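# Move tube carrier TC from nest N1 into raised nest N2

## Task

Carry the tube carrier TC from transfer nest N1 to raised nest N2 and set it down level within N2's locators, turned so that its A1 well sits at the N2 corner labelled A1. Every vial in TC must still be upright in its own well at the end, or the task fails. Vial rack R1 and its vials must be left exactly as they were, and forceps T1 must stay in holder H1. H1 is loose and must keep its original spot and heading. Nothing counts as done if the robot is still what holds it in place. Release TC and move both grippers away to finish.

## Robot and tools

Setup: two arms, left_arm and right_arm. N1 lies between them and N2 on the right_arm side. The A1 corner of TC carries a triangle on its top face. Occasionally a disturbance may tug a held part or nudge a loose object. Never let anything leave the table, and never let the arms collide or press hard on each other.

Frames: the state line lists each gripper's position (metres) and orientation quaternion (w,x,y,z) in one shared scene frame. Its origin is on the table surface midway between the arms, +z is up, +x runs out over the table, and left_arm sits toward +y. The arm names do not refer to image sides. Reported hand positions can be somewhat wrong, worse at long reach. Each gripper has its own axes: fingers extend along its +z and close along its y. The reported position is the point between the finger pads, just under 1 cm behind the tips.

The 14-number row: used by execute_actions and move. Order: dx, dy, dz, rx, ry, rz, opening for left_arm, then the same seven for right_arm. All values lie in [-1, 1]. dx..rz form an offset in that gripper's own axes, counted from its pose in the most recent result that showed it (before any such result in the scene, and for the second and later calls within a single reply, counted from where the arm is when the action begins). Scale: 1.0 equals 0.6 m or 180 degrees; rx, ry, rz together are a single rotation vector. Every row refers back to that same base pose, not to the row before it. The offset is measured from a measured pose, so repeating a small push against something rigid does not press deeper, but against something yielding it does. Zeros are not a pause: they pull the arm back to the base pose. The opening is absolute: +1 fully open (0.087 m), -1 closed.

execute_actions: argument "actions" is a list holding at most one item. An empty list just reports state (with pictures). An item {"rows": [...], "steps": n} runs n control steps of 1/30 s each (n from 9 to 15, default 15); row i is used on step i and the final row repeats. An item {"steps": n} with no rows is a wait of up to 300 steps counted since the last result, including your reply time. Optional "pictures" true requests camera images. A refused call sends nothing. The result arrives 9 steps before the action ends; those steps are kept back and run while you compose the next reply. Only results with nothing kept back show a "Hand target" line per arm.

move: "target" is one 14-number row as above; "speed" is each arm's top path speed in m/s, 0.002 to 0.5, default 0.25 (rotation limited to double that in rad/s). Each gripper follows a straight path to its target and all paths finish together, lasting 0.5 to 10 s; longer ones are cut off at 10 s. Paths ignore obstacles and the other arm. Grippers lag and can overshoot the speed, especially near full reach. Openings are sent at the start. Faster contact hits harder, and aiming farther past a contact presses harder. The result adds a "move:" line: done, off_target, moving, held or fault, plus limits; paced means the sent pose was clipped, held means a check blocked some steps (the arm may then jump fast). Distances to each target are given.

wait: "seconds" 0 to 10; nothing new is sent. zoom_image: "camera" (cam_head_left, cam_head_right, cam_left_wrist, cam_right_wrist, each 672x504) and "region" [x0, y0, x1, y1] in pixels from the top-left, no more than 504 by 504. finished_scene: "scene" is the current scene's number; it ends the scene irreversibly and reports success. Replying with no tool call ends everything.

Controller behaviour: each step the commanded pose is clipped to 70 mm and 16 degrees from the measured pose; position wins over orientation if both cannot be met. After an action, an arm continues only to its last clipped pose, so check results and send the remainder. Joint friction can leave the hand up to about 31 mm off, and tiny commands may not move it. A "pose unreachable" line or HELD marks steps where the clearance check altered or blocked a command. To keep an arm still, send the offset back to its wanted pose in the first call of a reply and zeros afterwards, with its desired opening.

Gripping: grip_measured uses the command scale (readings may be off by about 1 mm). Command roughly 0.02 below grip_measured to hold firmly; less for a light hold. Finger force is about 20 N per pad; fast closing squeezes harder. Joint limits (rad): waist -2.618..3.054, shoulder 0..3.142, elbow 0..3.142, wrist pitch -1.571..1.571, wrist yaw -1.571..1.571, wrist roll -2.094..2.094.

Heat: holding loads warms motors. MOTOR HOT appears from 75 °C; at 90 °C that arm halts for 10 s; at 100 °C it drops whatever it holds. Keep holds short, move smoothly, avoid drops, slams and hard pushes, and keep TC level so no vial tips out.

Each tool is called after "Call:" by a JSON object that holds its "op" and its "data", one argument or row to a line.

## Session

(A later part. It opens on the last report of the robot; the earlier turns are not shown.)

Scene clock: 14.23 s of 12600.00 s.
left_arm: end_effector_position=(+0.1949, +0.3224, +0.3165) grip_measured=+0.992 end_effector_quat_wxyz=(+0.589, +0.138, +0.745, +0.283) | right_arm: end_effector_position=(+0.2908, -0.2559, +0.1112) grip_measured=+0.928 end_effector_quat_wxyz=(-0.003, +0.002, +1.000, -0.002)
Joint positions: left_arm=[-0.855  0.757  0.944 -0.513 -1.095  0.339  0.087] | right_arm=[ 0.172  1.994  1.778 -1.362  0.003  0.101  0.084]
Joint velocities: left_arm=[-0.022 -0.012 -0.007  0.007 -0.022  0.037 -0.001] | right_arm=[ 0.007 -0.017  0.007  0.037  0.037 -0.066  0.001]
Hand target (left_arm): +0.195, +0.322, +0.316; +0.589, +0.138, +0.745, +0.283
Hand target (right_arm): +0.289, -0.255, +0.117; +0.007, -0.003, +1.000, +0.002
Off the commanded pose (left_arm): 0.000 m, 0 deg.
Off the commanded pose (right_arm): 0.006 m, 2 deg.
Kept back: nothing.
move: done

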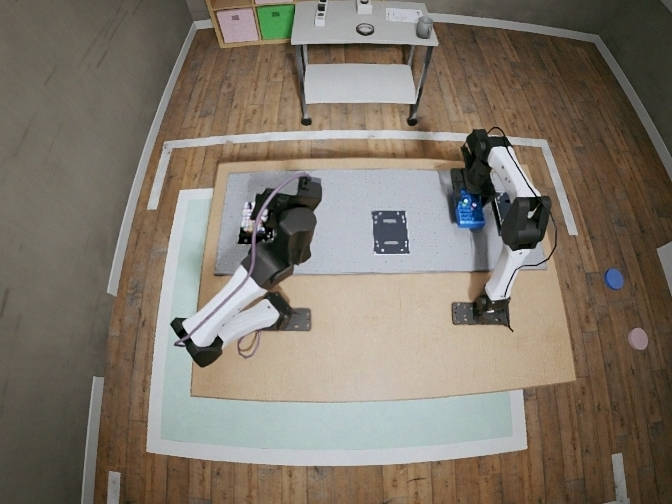

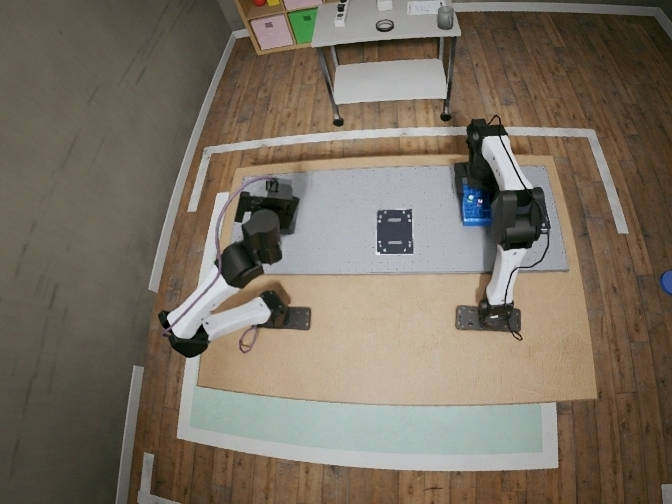

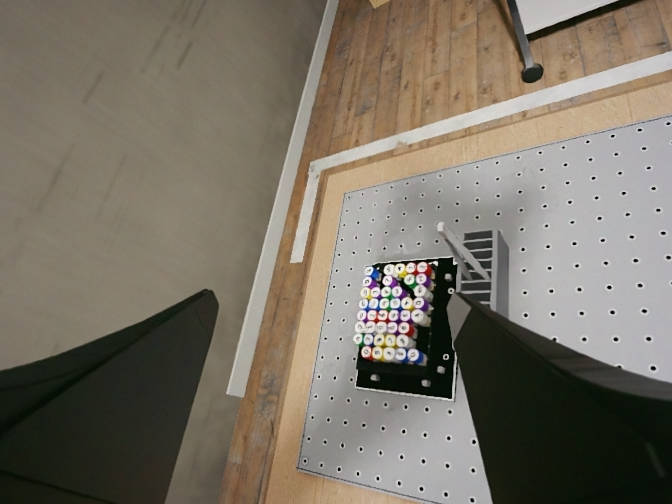

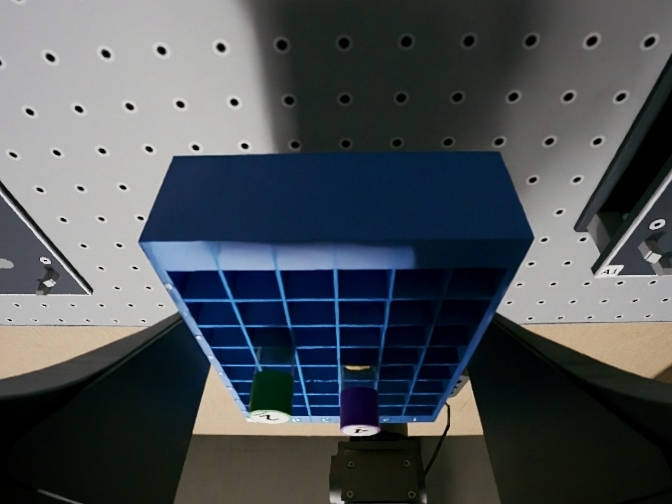

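Call:
{"op": "move", "data": {
  "target": [0,0,0,0,0,0,1,0,-0.25,-0.02,0,0,0,0.89],
  "speed": 0.12
}}

Scene clock: 16.20 s of 12600.00 s.
left_arm: end_effector_position=(+0.1950, +0.3223, +0.3166) grip_measured=+0.992 end_effector_quat_wxyz=(+0.589, +0.138, +0.744, +0.282) | right_arm: end_effector_position=(+0.2892, -0.4049, +0.1217) grip_measured=+0.928 end_effector_quat_wxyz=(+0.002, +0.006, +1.000, -0.003)
Joint positions: left_arm=[-0.855  0.757  0.944 -0.511 -1.095  0.339  0.087] | right_arm=[-0.216  2.041  1.89  -1.414  0.004 -0.28   0.084]
Joint velocities: left_arm=[-0.017  0.007 -0.012  0.007  0.051 -0.037  0.   ] | right_arm=[-0.007  0.007 -0.012 -0.022  0.022 -0.066  0.001]
Hand target (left_arm): +0.195, +0.322, +0.317; +0.589, +0.138, +0.745, +0.283
Hand target (right_arm): +0.289, -0.406, +0.123; -0.004, +0.002, +1.000, -0.004
Off the commanded pose (left_arm): 0.000 m, 0 deg.
Off the commanded pose (right_arm): 0.002 m, 1 deg.
Kept back: nothing.
move: done

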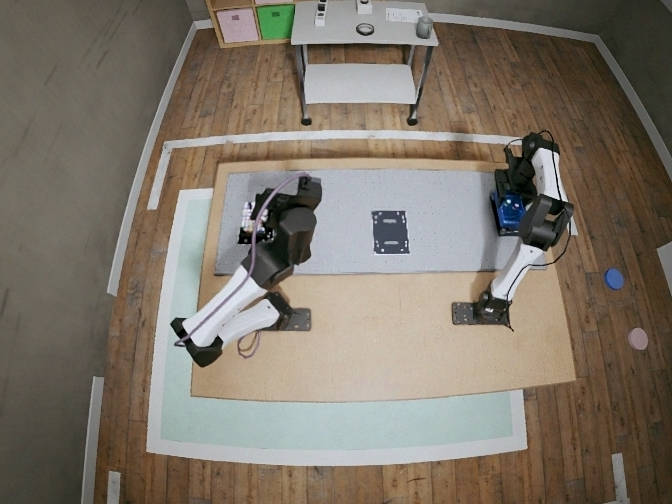

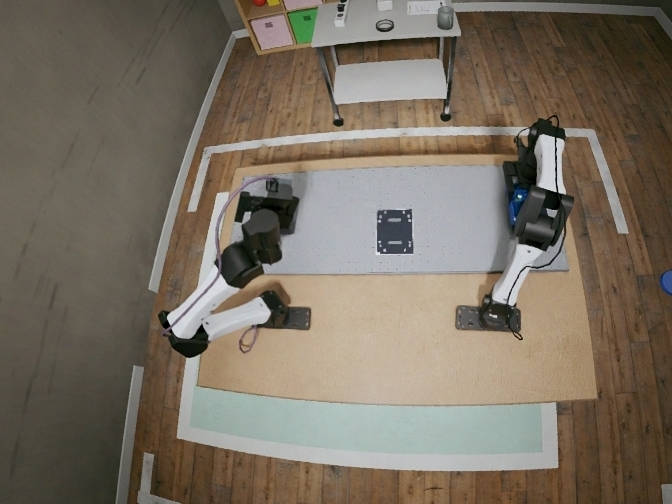

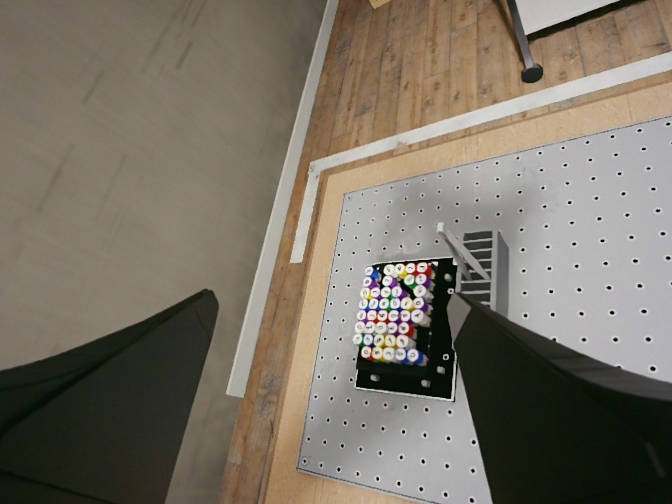

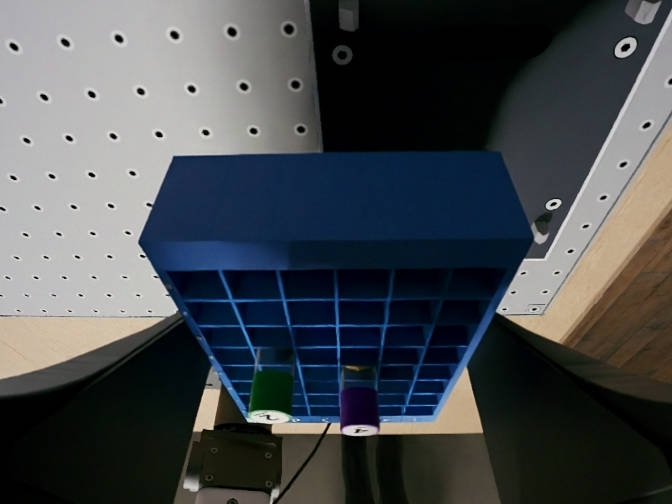

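Call:
{"op": "move", "data": {
  "target": [0,0,0,0,0,0,1,-0.045,-0.078,0,0,0,0.004,0.89],
  "speed": 0.08
}}

Scene clock: 17.70 s of 12600.00 s.
left_arm: end_effector_position=(+0.1950, +0.3222, +0.3167) grip_measured=+0.992 end_effector_quat_wxyz=(+0.589, +0.138, +0.744, +0.282) | right_arm: end_effector_position=(+0.3167, -0.4505, +0.1205) grip_measured=+0.928 end_effector_quat_wxyz=(+0.007, +0.013, +1.000, -0.005)
Joint positions: left_arm=[-0.855  0.757  0.944 -0.511 -1.095  0.339  0.087] | right_arm=[-0.3    2.229  2.182 -1.506  0.004 -0.35   0.084]
Joint velocities: left_arm=[-0.002 -0.007 -0.002 -0.051 -0.022 -0.007  0.   ] | right_arm=[-0.012 -0.002  0.007 -0.081  0.037  0.007  0.   ]
Hand target (left_arm): +0.195, +0.322, +0.317; +0.589, +0.138, +0.744, +0.282
Hand target (right_arm): +0.316, -0.452, +0.122; +0.002, +0.012, +1.000, -0.003
Off the commanded pose (left_arm): 0.000 m, 0 deg.
Off the commanded pose (right_arm): 0.002 m, 1 deg.
Kept back: nothing.
move: done

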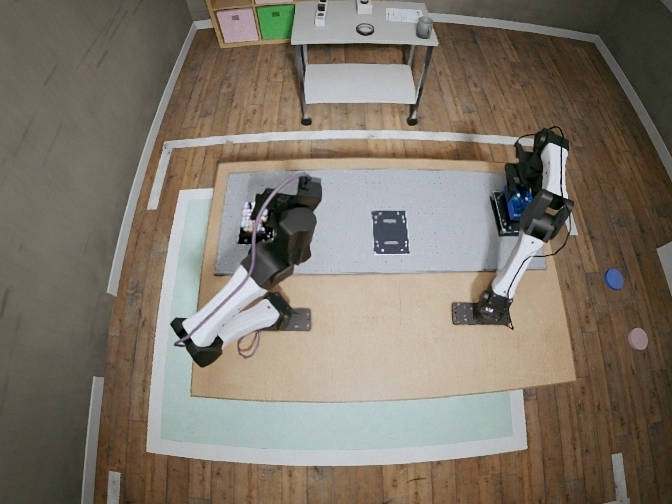

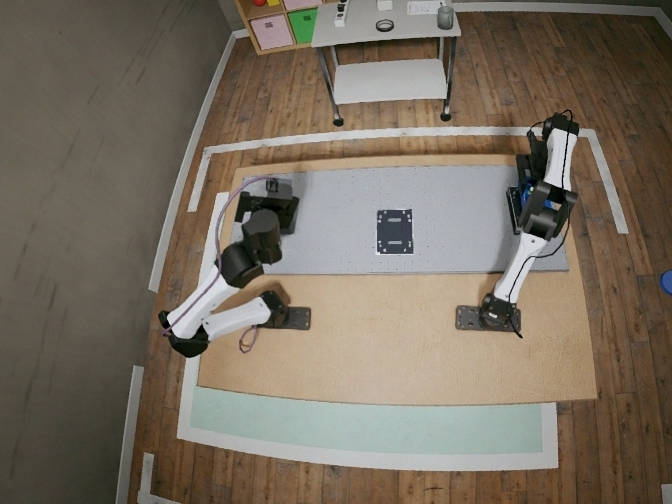

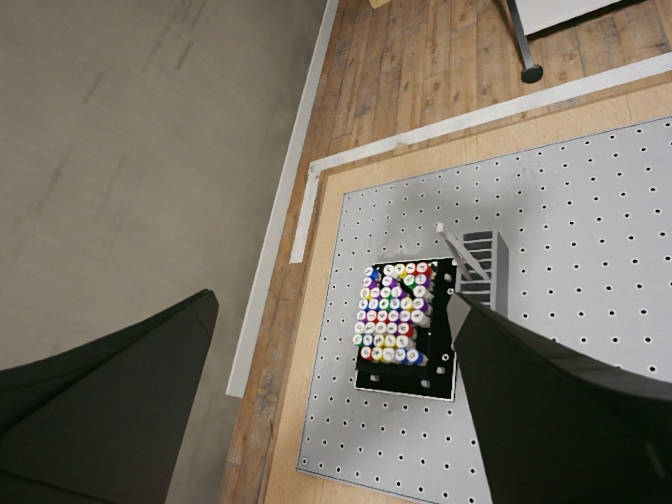

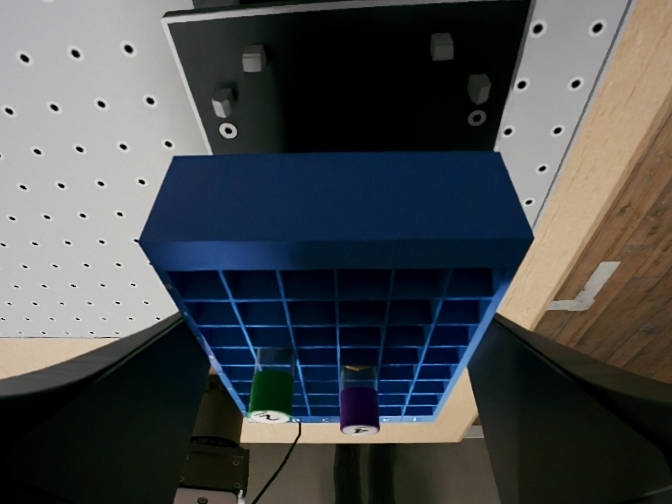

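Call:
{"op": "move", "data": {
  "target": [0,0,0,0,0,0,1,-0.004,-0.01,0.042,-0.003,0.004,-0.02,0.89],
  "speed": 0.05
}}

Scene clock: 19.13 s of 12600.00 s.
left_arm: end_effector_position=(+0.1951, +0.3222, +0.3169) grip_measured=+0.992 end_effector_quat_wxyz=(+0.590, +0.137, +0.744, +0.282) | right_arm: end_effector_position=(+0.3207, -0.4547, +0.1058) grip_measured=+0.928 end_effector_quat_wxyz=(+0.010, -0.019, +1.000, -0.007)
Joint positions: left_arm=[-0.855  0.757  0.944 -0.51  -1.095  0.339  0.087] | right_arm=[-0.3    2.229  2.124 -1.441  0.004 -0.413  0.084]
Joint velocities: left_arm=[ 0.007 -0.002 -0.002  0.037  0.051 -0.037 -0.001] | right_arm=[ 0.002 -0.007  0.002  0.037 -0.051 -0.037 -0.   ]
Hand target (left_arm): +0.195, +0.322, +0.317; +0.589, +0.138, +0.744, +0.282
Hand target (right_arm): +0.319, -0.457, +0.095; +0.001, -0.019, +1.000, -0.000
Off the commanded pose (left_arm): 0.000 m, 0 deg.
Off the commanded pose (right_arm): 0.011 m, 1 deg.
Kept back: nothing.
move: off_target (right_arm)

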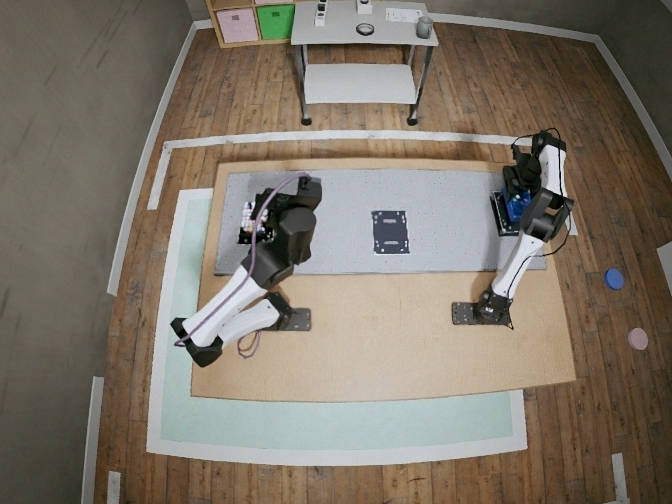

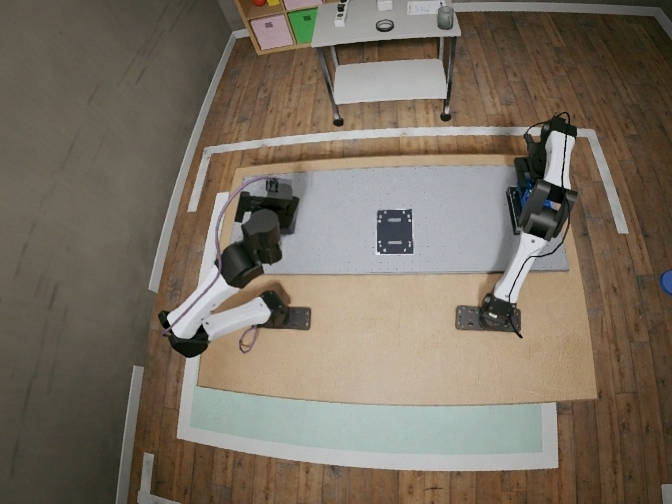

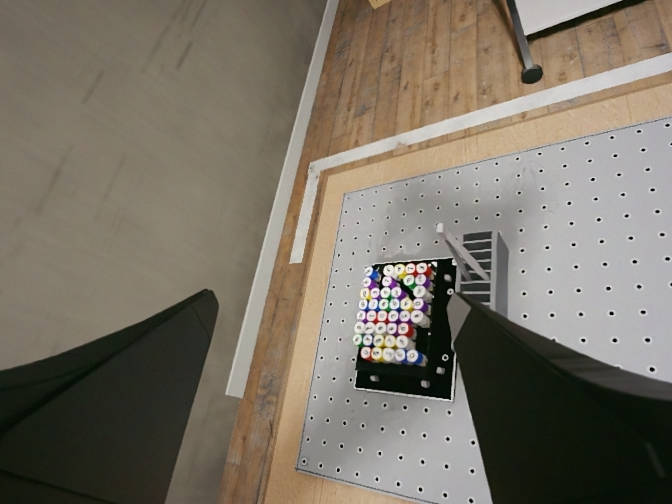

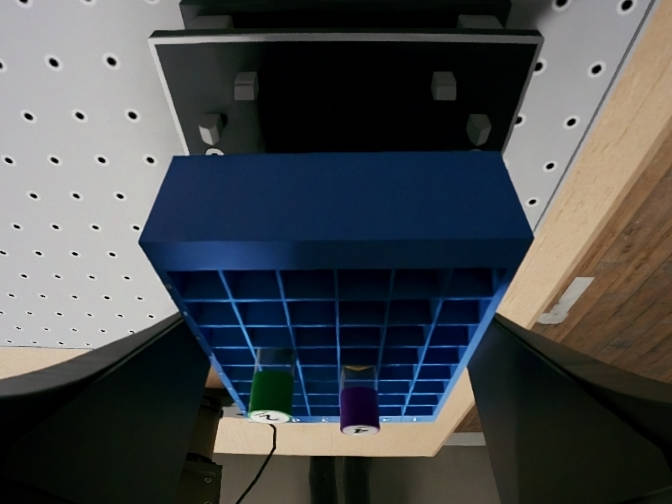

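Call:
{"op": "move", "data": {
  "target": [0,0,0,0,0,0,1,0.004,-0.008,0.04,-0.004,0.006,0.002,0.89],
  "speed": 0.05
}}

Scene clock: 20.30 s of 12600.00 s.
left_arm: end_effector_position=(+0.1952, +0.3221, +0.3170) grip_measured=+0.992 end_effector_quat_wxyz=(+0.590, +0.137, +0.744, +0.282) | right_arm: end_effector_position=(+0.3207, -0.4579, +0.0919) grip_measured=+0.928 end_effector_quat_wxyz=(+0.010, -0.016, +1.000, -0.007)
Joint positions: left_arm=[-0.855  0.757  0.944 -0.508 -1.095  0.339  0.087] | right_arm=[-0.307  2.229  2.068 -1.386  0.004 -0.415  0.084]
Joint velocities: left_arm=[ 0.002 -0.012 -0.007 -0.022 -0.007 -0.066  0.001] | right_arm=[-0.017 -0.037 -0.007  0.037 -0.022  0.007 -0.   ]
Hand target (left_arm): +0.195, +0.322, +0.317; +0.590, +0.137, +0.744, +0.282
Hand target (right_arm): +0.318, -0.460, +0.082; +0.001, -0.016, +1.000, -0.000
Off the commanded pose (left_arm): 0.000 m, 0 deg.
Off the commanded pose (right_arm): 0.010 m, 1 deg.
Kept back: nothing.
move: done

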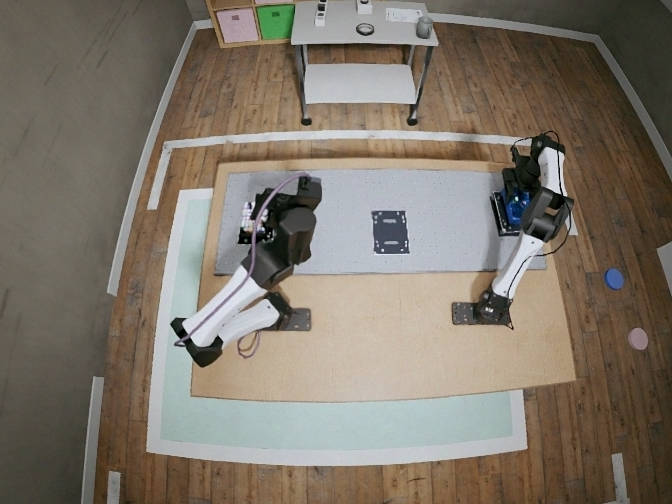

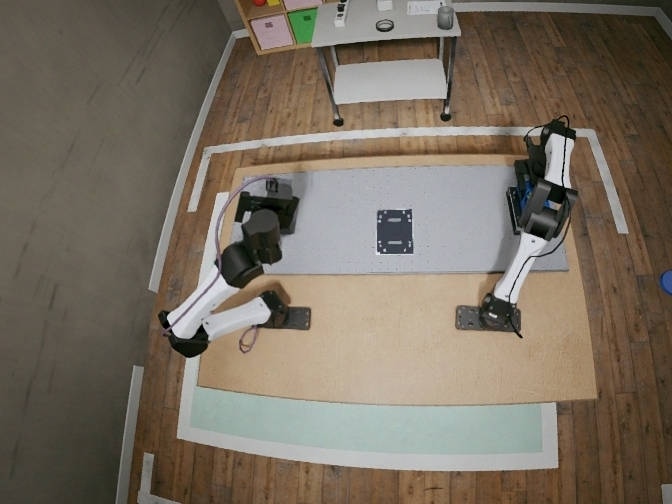

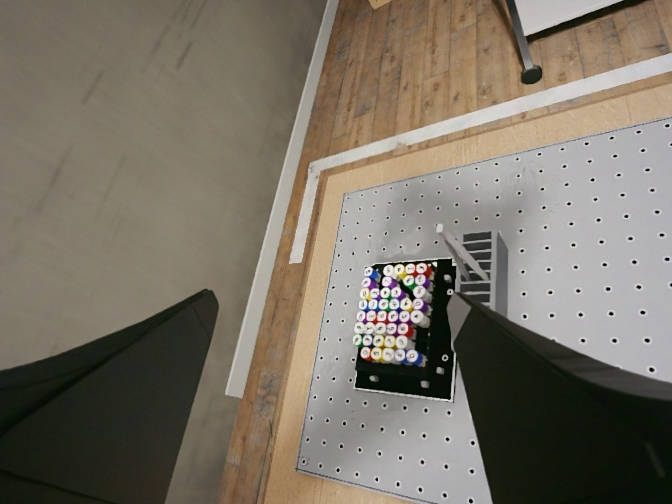

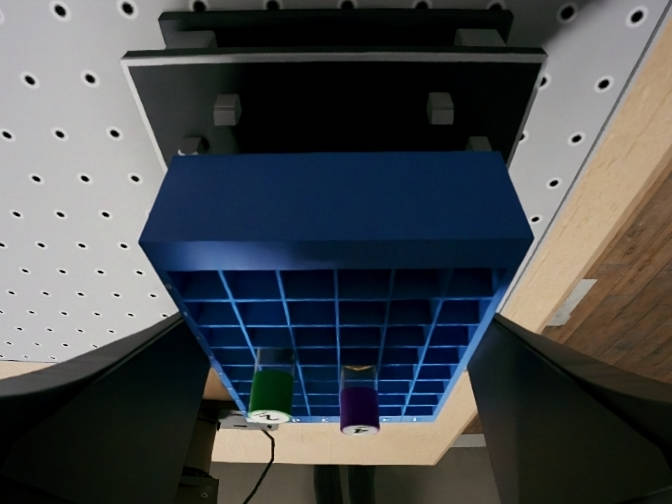

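Call:
{"op": "move", "data": {
  "target": [0,0,0,0,0,0,1,0.01,0.003,0.03,-0.004,0.008,0,0.89],
  "speed": 0.04
}}

Scene clock: 21.27 s of 12600.00 s.
left_arm: end_effector_position=(+0.1952, +0.3220, +0.3171) grip_measured=+0.992 end_effector_quat_wxyz=(+0.590, +0.137, +0.744, +0.281) | right_arm: end_effector_position=(+0.3159, -0.4560, +0.0778) grip_measured=+0.928 end_effector_quat_wxyz=(-0.001, -0.016, +1.000, -0.002)
Joint positions: left_arm=[-0.855  0.757  0.944 -0.508 -1.095  0.339  0.087] | right_arm=[-0.307  2.229  2.009 -1.35   0.004 -0.415  0.084]
Joint velocities: left_arm=[-0.022 -0.007 -0.002 -0.022 -0.051 -0.007 -0.001] | right_arm=[ 0.007  0.002 -0.007 -0.037 -0.066  0.007 -0.001]
Hand target (left_arm): +0.195, +0.322, +0.317; +0.590, +0.137, +0.744, +0.282
Hand target (right_arm): +0.315, -0.456, +0.074; -0.003, -0.016, +1.000, -0.000
Off the commanded pose (left_arm): 0.000 m, 0 deg.
Off the commanded pose (right_arm): 0.004 m, 0 deg.
Kept back: nothing.
move: done

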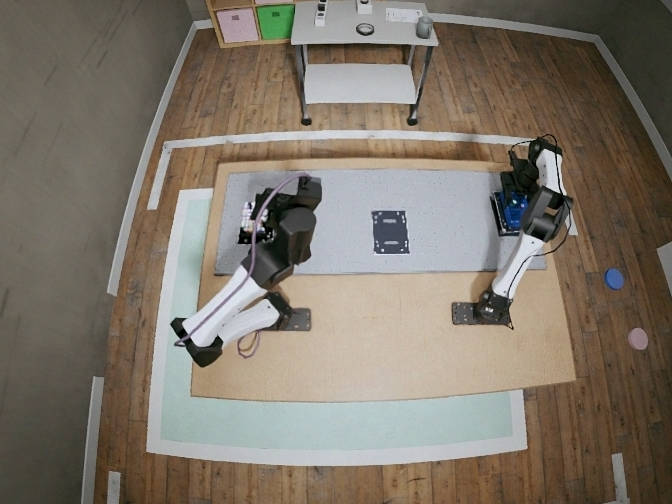

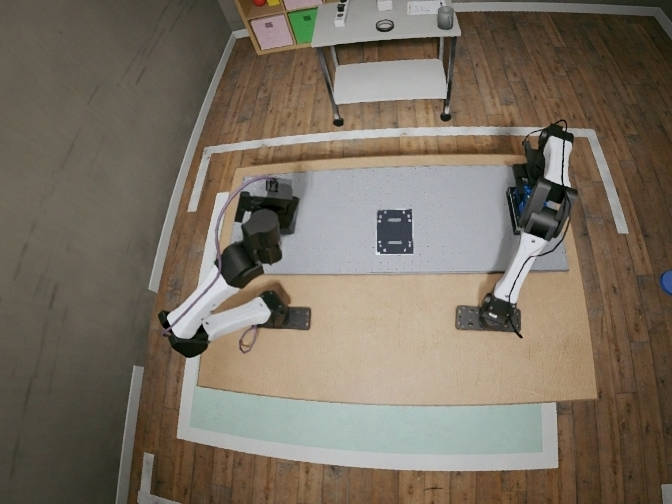

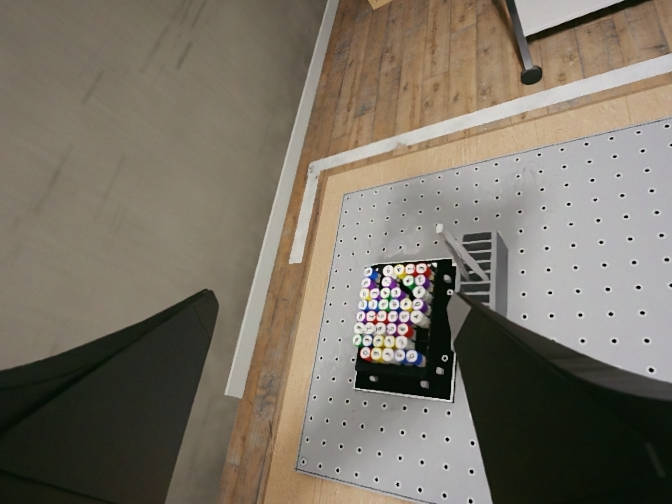

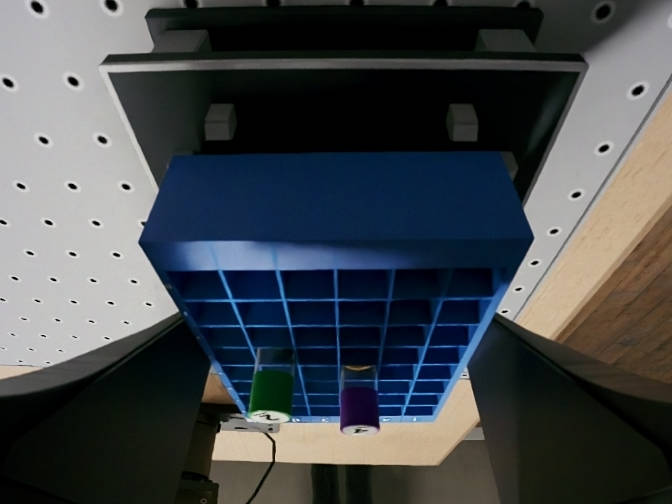

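Call:
{"op": "move", "data": {
  "target": [0,0,0,0,0,0,1,-0.005,-0.002,0.004,0,0,0.002,0.89],
  "speed": 0.03
}}

Scene clock: 22.27 s of 12600.00 s.
left_arm: end_effector_position=(+0.1953, +0.3220, +0.3172) grip_measured=+0.992 end_effector_quat_wxyz=(+0.591, +0.136, +0.744, +0.281) | right_arm: end_effector_position=(+0.3166, -0.4563, +0.0777) grip_measured=+0.928 end_effector_quat_wxyz=(+0.001, -0.016, +1.000, -0.003)
Joint positions: left_arm=[-0.855  0.757  0.944 -0.506 -1.095  0.339  0.087] | right_arm=[-0.307  2.229  2.009 -1.347  0.004 -0.415  0.084]
Joint velocities: left_arm=[ 0.012 -0.007 -0.007 -0.007  0.007  0.022  0.   ] | right_arm=[-0.007 -0.002 -0.032 -0.051 -0.037 -0.007 -0.   ]
Hand target (left_arm): +0.195, +0.322, +0.317; +0.590, +0.137, +0.744, +0.281
Hand target (right_arm): +0.319, -0.457, +0.075; -0.001, -0.013, +1.000, -0.002
Off the commanded pose (left_arm): 0.000 m, 0 deg.
Off the commanded pose (right_arm): 0.003 m, 0 deg.
Kept back: nothing.
move: done

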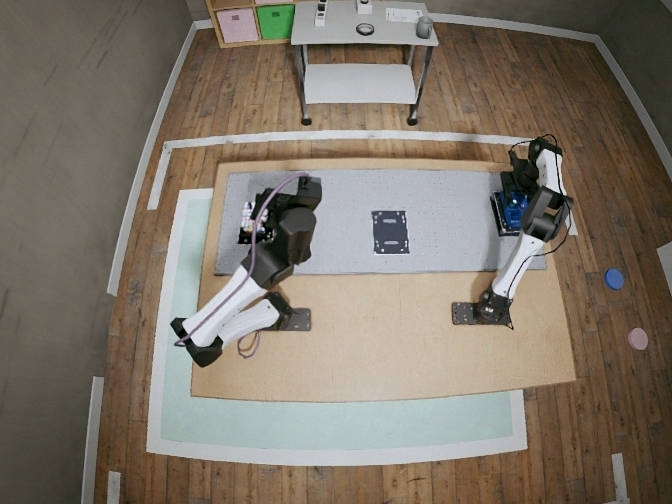

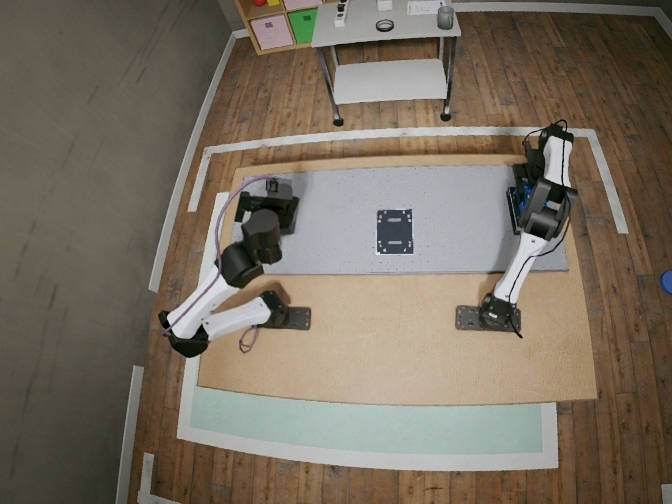

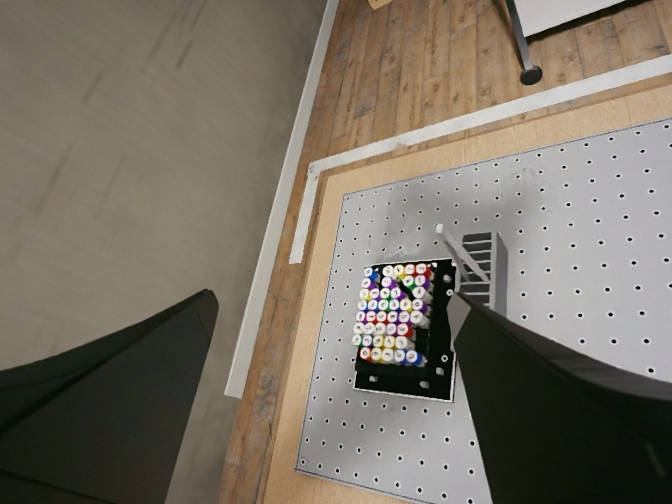

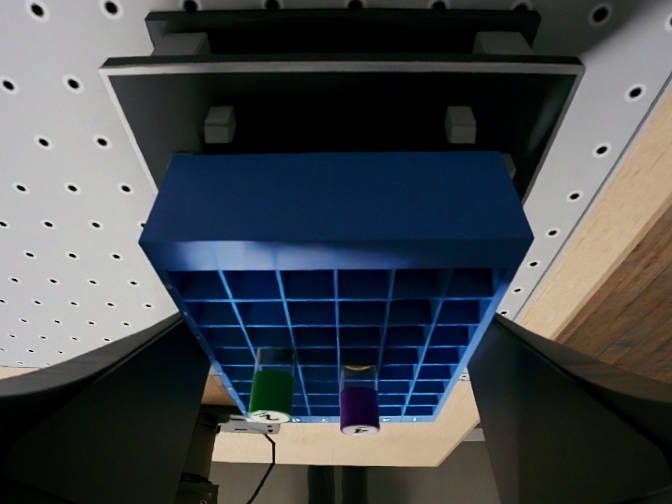

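Call:
{"op": "move", "data": {
  "target": [0,0,0,0,0,0,1,-0.008,-0.004,0.012,0,0,0.002,0.89],
  "speed": 0.03
}}

Scene clock: 23.40 s of 12600.00 s.
left_arm: end_effector_position=(+0.1953, +0.3219, +0.3173) grip_measured=+0.992 end_effector_quat_wxyz=(+0.591, +0.136, +0.744, +0.281) | right_arm: end_effector_position=(+0.3178, -0.4567, +0.0729) grip_measured=+0.928 end_effector_quat_wxyz=(-0.002, -0.016, +1.000, -0.001)
Joint positions: left_arm=[-0.855  0.757  0.944 -0.506 -1.095  0.339  0.087] | right_arm=[-0.307  2.242  2.009 -1.341  0.004 -0.414  0.084]
Joint velocities: left_arm=[-0.012 -0.012 -0.007 -0.066 -0.022  0.007 -0.001] | right_arm=[-0.022 -0.007  0.007 -0.051 -0.037 -0.037  0.   ]
Hand target (left_arm): +0.195, +0.322, +0.317; +0.591, +0.136, +0.744, +0.281
Hand target (right_arm): +0.321, -0.459, +0.071; +0.001, -0.013, +1.000, -0.003
Off the commanded pose (left_arm): 0.000 m, 0 deg.
Off the commanded pose (right_arm): 0.005 m, 0 deg.
Kept back: nothing.
move: done

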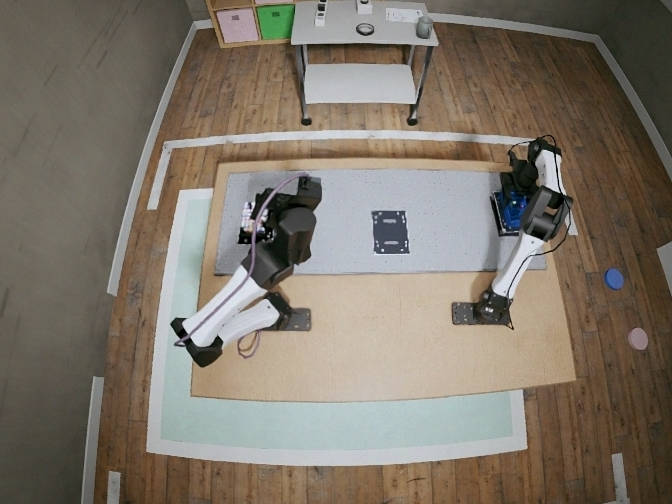

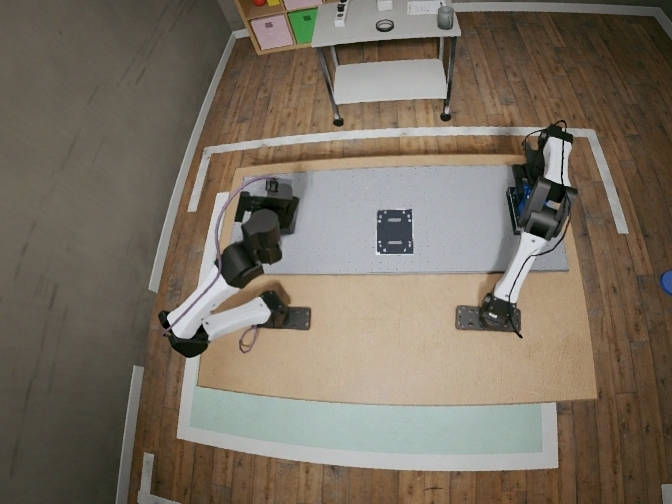

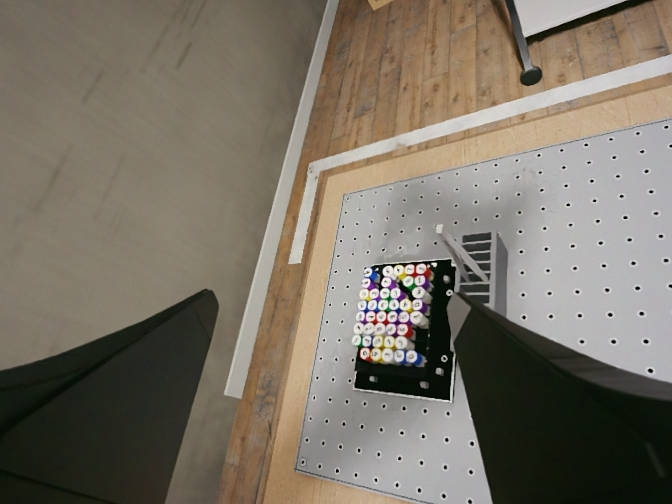

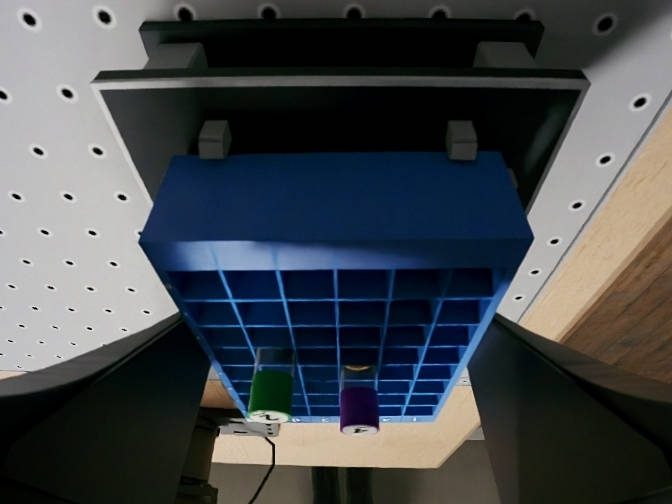

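Entering the locators.

Call:
{"op": "move", "data": {
  "target": [0,0,0,0,0,0,1,-0.004,0,0.022,0,0,0,0.89],
  "speed": 0.03
}}

Scene clock: 24.33 s of 12600.00 s.
left_arm: end_effector_position=(+0.1954, +0.3219, +0.3175) grip_measured=+0.992 end_effector_quat_wxyz=(+0.591, +0.136, +0.744, +0.281) | right_arm: end_effector_position=(+0.3182, -0.4568, +0.0685) grip_measured=+0.928 end_effector_quat_wxyz=(-0.001, -0.015, +1.000, -0.002)
Joint positions: left_arm=[-0.855  0.757  0.944 -0.505 -1.095  0.339  0.087] | right_arm=[-0.307  2.242  1.992 -1.322  0.004 -0.413  0.084]
Joint velocities: left_arm=[-0.012 -0.007  0.012  0.095 -0.007  0.037  0.001] | right_arm=[-0.002 -0.002  0.012  0.007 -0.007 -0.007  0.   ]
Hand target (left_arm): +0.195, +0.322, +0.317; +0.591, +0.136, +0.744, +0.281
Hand target (right_arm): +0.320, -0.457, +0.060; -0.002, -0.016, +1.000, -0.001
Off the commanded pose (left_arm): 0.000 m, 0 deg.
Off the commanded pose (right_arm): 0.009 m, 0 deg.
Kept back: nothing.
move: done

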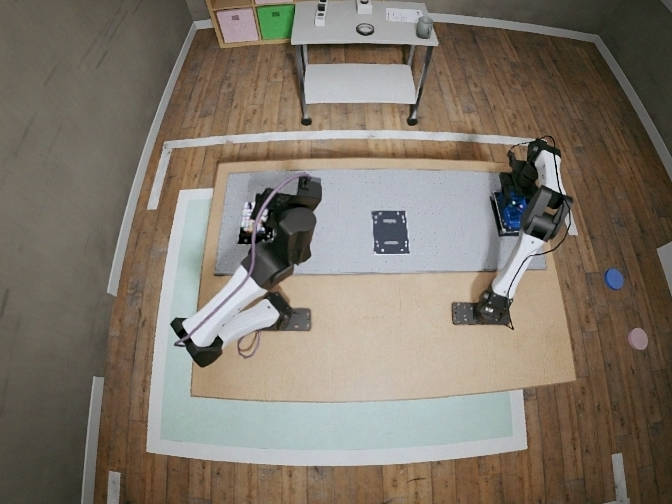

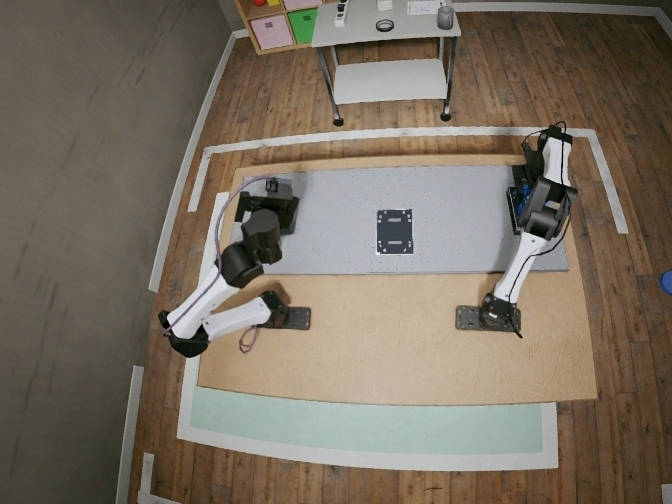

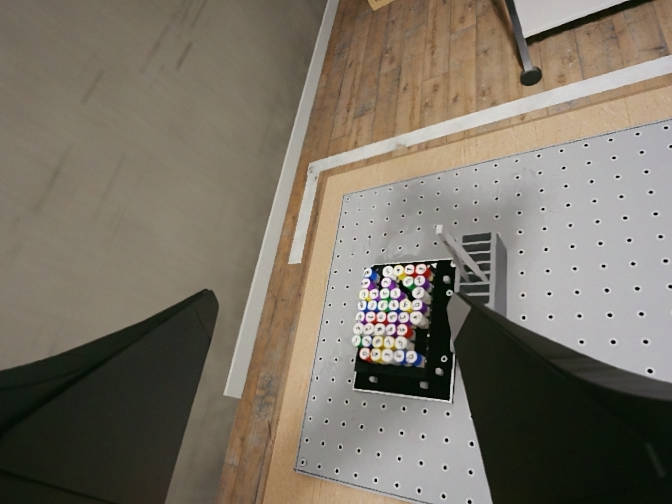

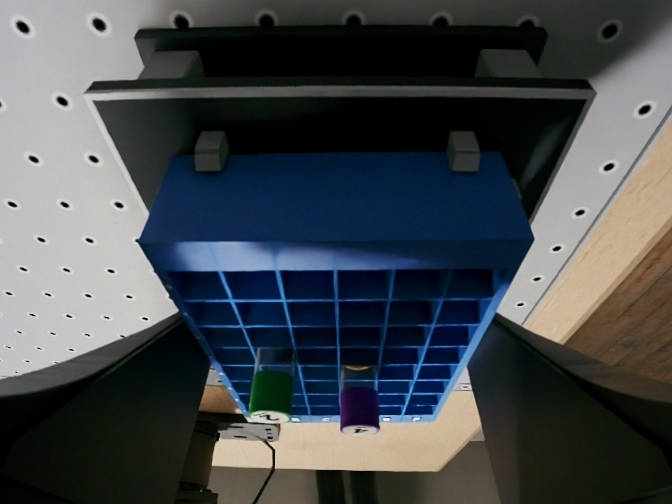

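Matches seated view.

Call:
{"op": "move", "data": {
  "target": [0,0,0,0,0,0,1,0,0,0,0,0,0,1]
}}

Call:
{"op": "move", "data": {
  "target": [0,0,0,0,0,0,1,0,0,-0.11,0,0,0,1],
  "speed": 0.08
}}

Scene clock: 25.30 s of 12600.00 s.
left_arm: end_effector_position=(+0.1954, +0.3218, +0.3176) grip_measured=+0.992 end_effector_quat_wxyz=(+0.591, +0.135, +0.744, +0.280) | right_arm: end_effector_position=(+0.3182, -0.4568, +0.0685) grip_measured=+0.982 end_effector_quat_wxyz=(-0.001, -0.015, +1.000, -0.002)
Joint positions: left_arm=[-0.855  0.757  0.944 -0.504 -1.095  0.339  0.087] | right_arm=[-0.307  2.242  1.992 -1.322  0.004 -0.413  0.087]
Joint velocities: left_arm=[-0.017  0.002 -0.002 -0.066 -0.022 -0.022 -0.001] | right_arm=[ 0.002 -0.002 -0.012  0.037 -0.051  0.022  0.   ]
Hand target (left_arm): +0.195, +0.322, +0.317; +0.591, +0.136, +0.744, +0.281
Hand target (right_arm): +0.318, -0.457, +0.068; -0.001, -0.015, +1.000, -0.002
Off the commanded pose (left_arm): 0.000 m, 0 deg.
Off the commanded pose (right_arm): 0.000 m, 0 deg.
Kept back: nothing.
move: done

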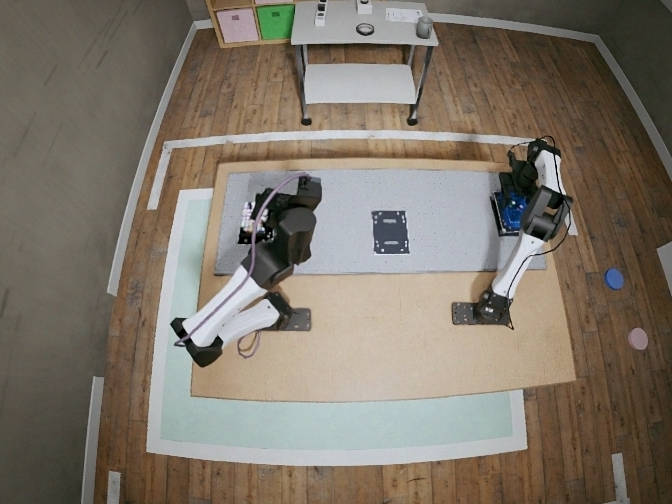

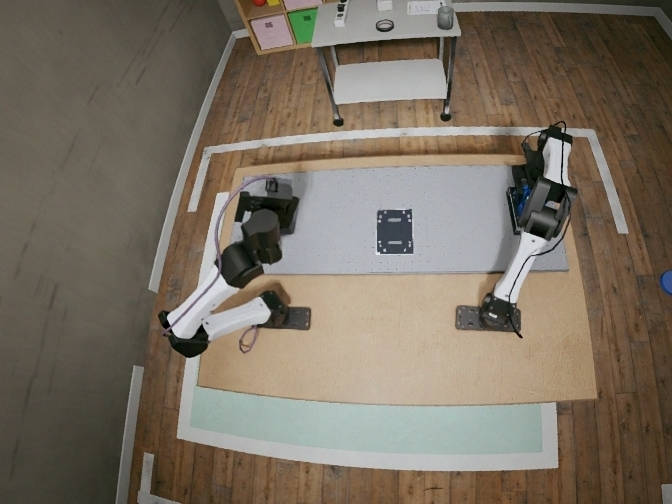

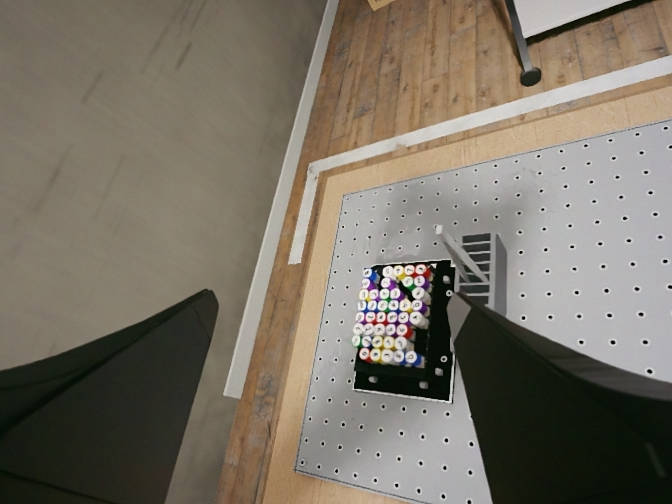

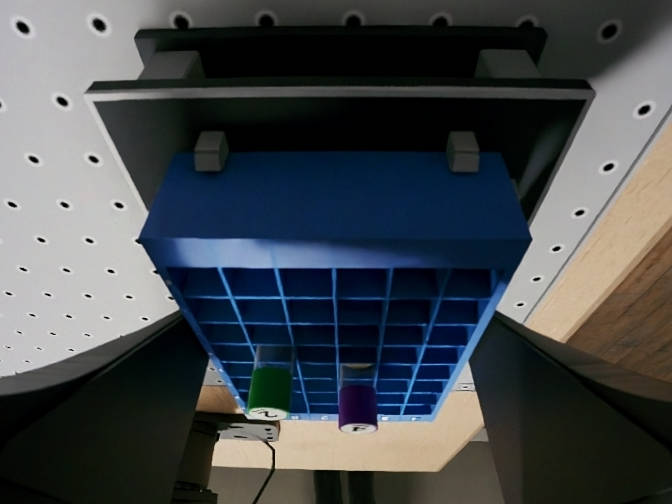

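Scene clock: 26.50 s of 12600.00 s.
left_arm: end_effector_position=(+0.1955, +0.3217, +0.3177) grip_measured=+0.992 end_effector_quat_wxyz=(+0.592, +0.135, +0.744, +0.280) | right_arm: end_effector_position=(+0.3192, -0.4571, +0.1299) grip_measured=+0.982 end_effector_quat_wxyz=(+0.014, -0.015, +1.000, -0.008)
Joint positions: left_arm=[-0.855  0.757  0.944 -0.503 -1.095  0.339  0.087] | right_arm=[-0.307  2.242  2.244 -1.54   0.004 -0.413  0.087]
Joint velocities: left_arm=[-0.007  0.002 -0.012 -0.081 -0.007 -0.051  0.001] | right_arm=[-0.007  0.017 -0.027 -0.022  0.066  0.007 -0.001]
Hand target (left_arm): +0.195, +0.322, +0.318; +0.591, +0.135, +0.744, +0.280
Hand target (right_arm): +0.319, -0.457, +0.134; +0.015, -0.016, +1.000, -0.009
Off the commanded pose (left_arm): 0.000 m, 0 deg.
Off the commanded pose (right_arm): 0.005 m, 2 deg.
joint sent to its limit (right arm) — the command would take joint 4 (wrist pitch) past its lower limit, so that joint was sent only as far as its limit.
Kept back: nothing.
move: done

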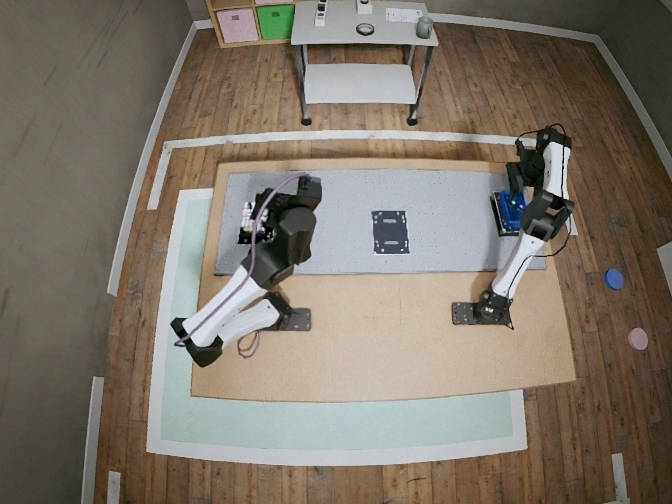

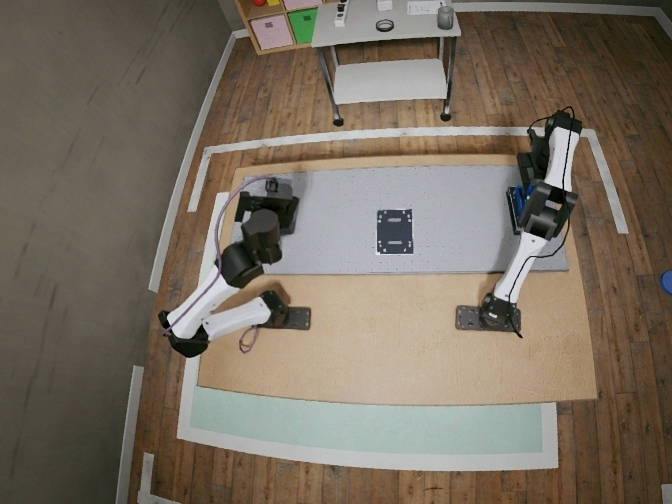

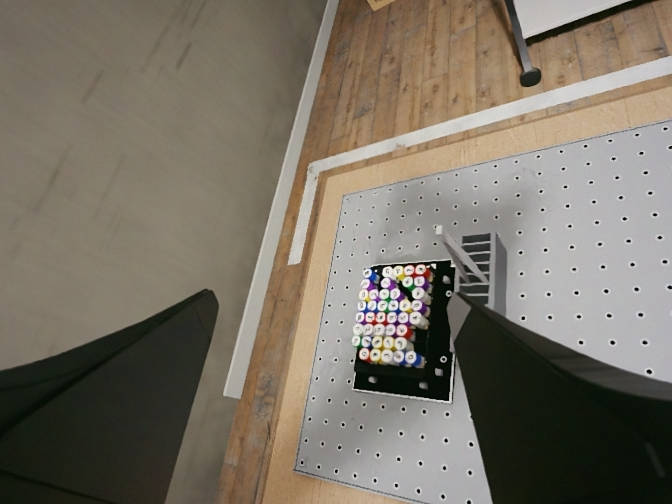

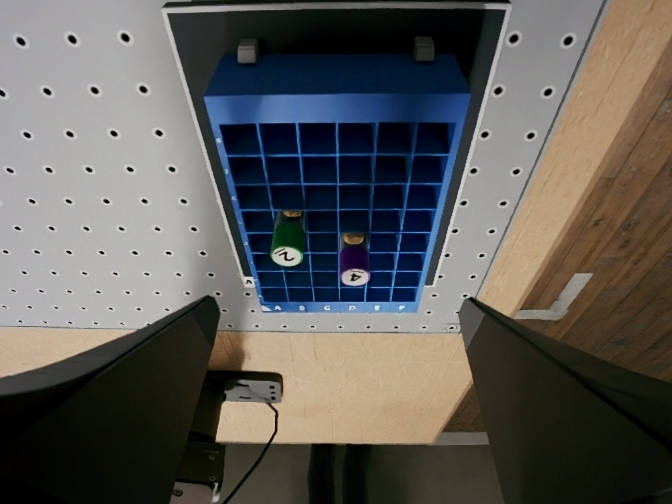

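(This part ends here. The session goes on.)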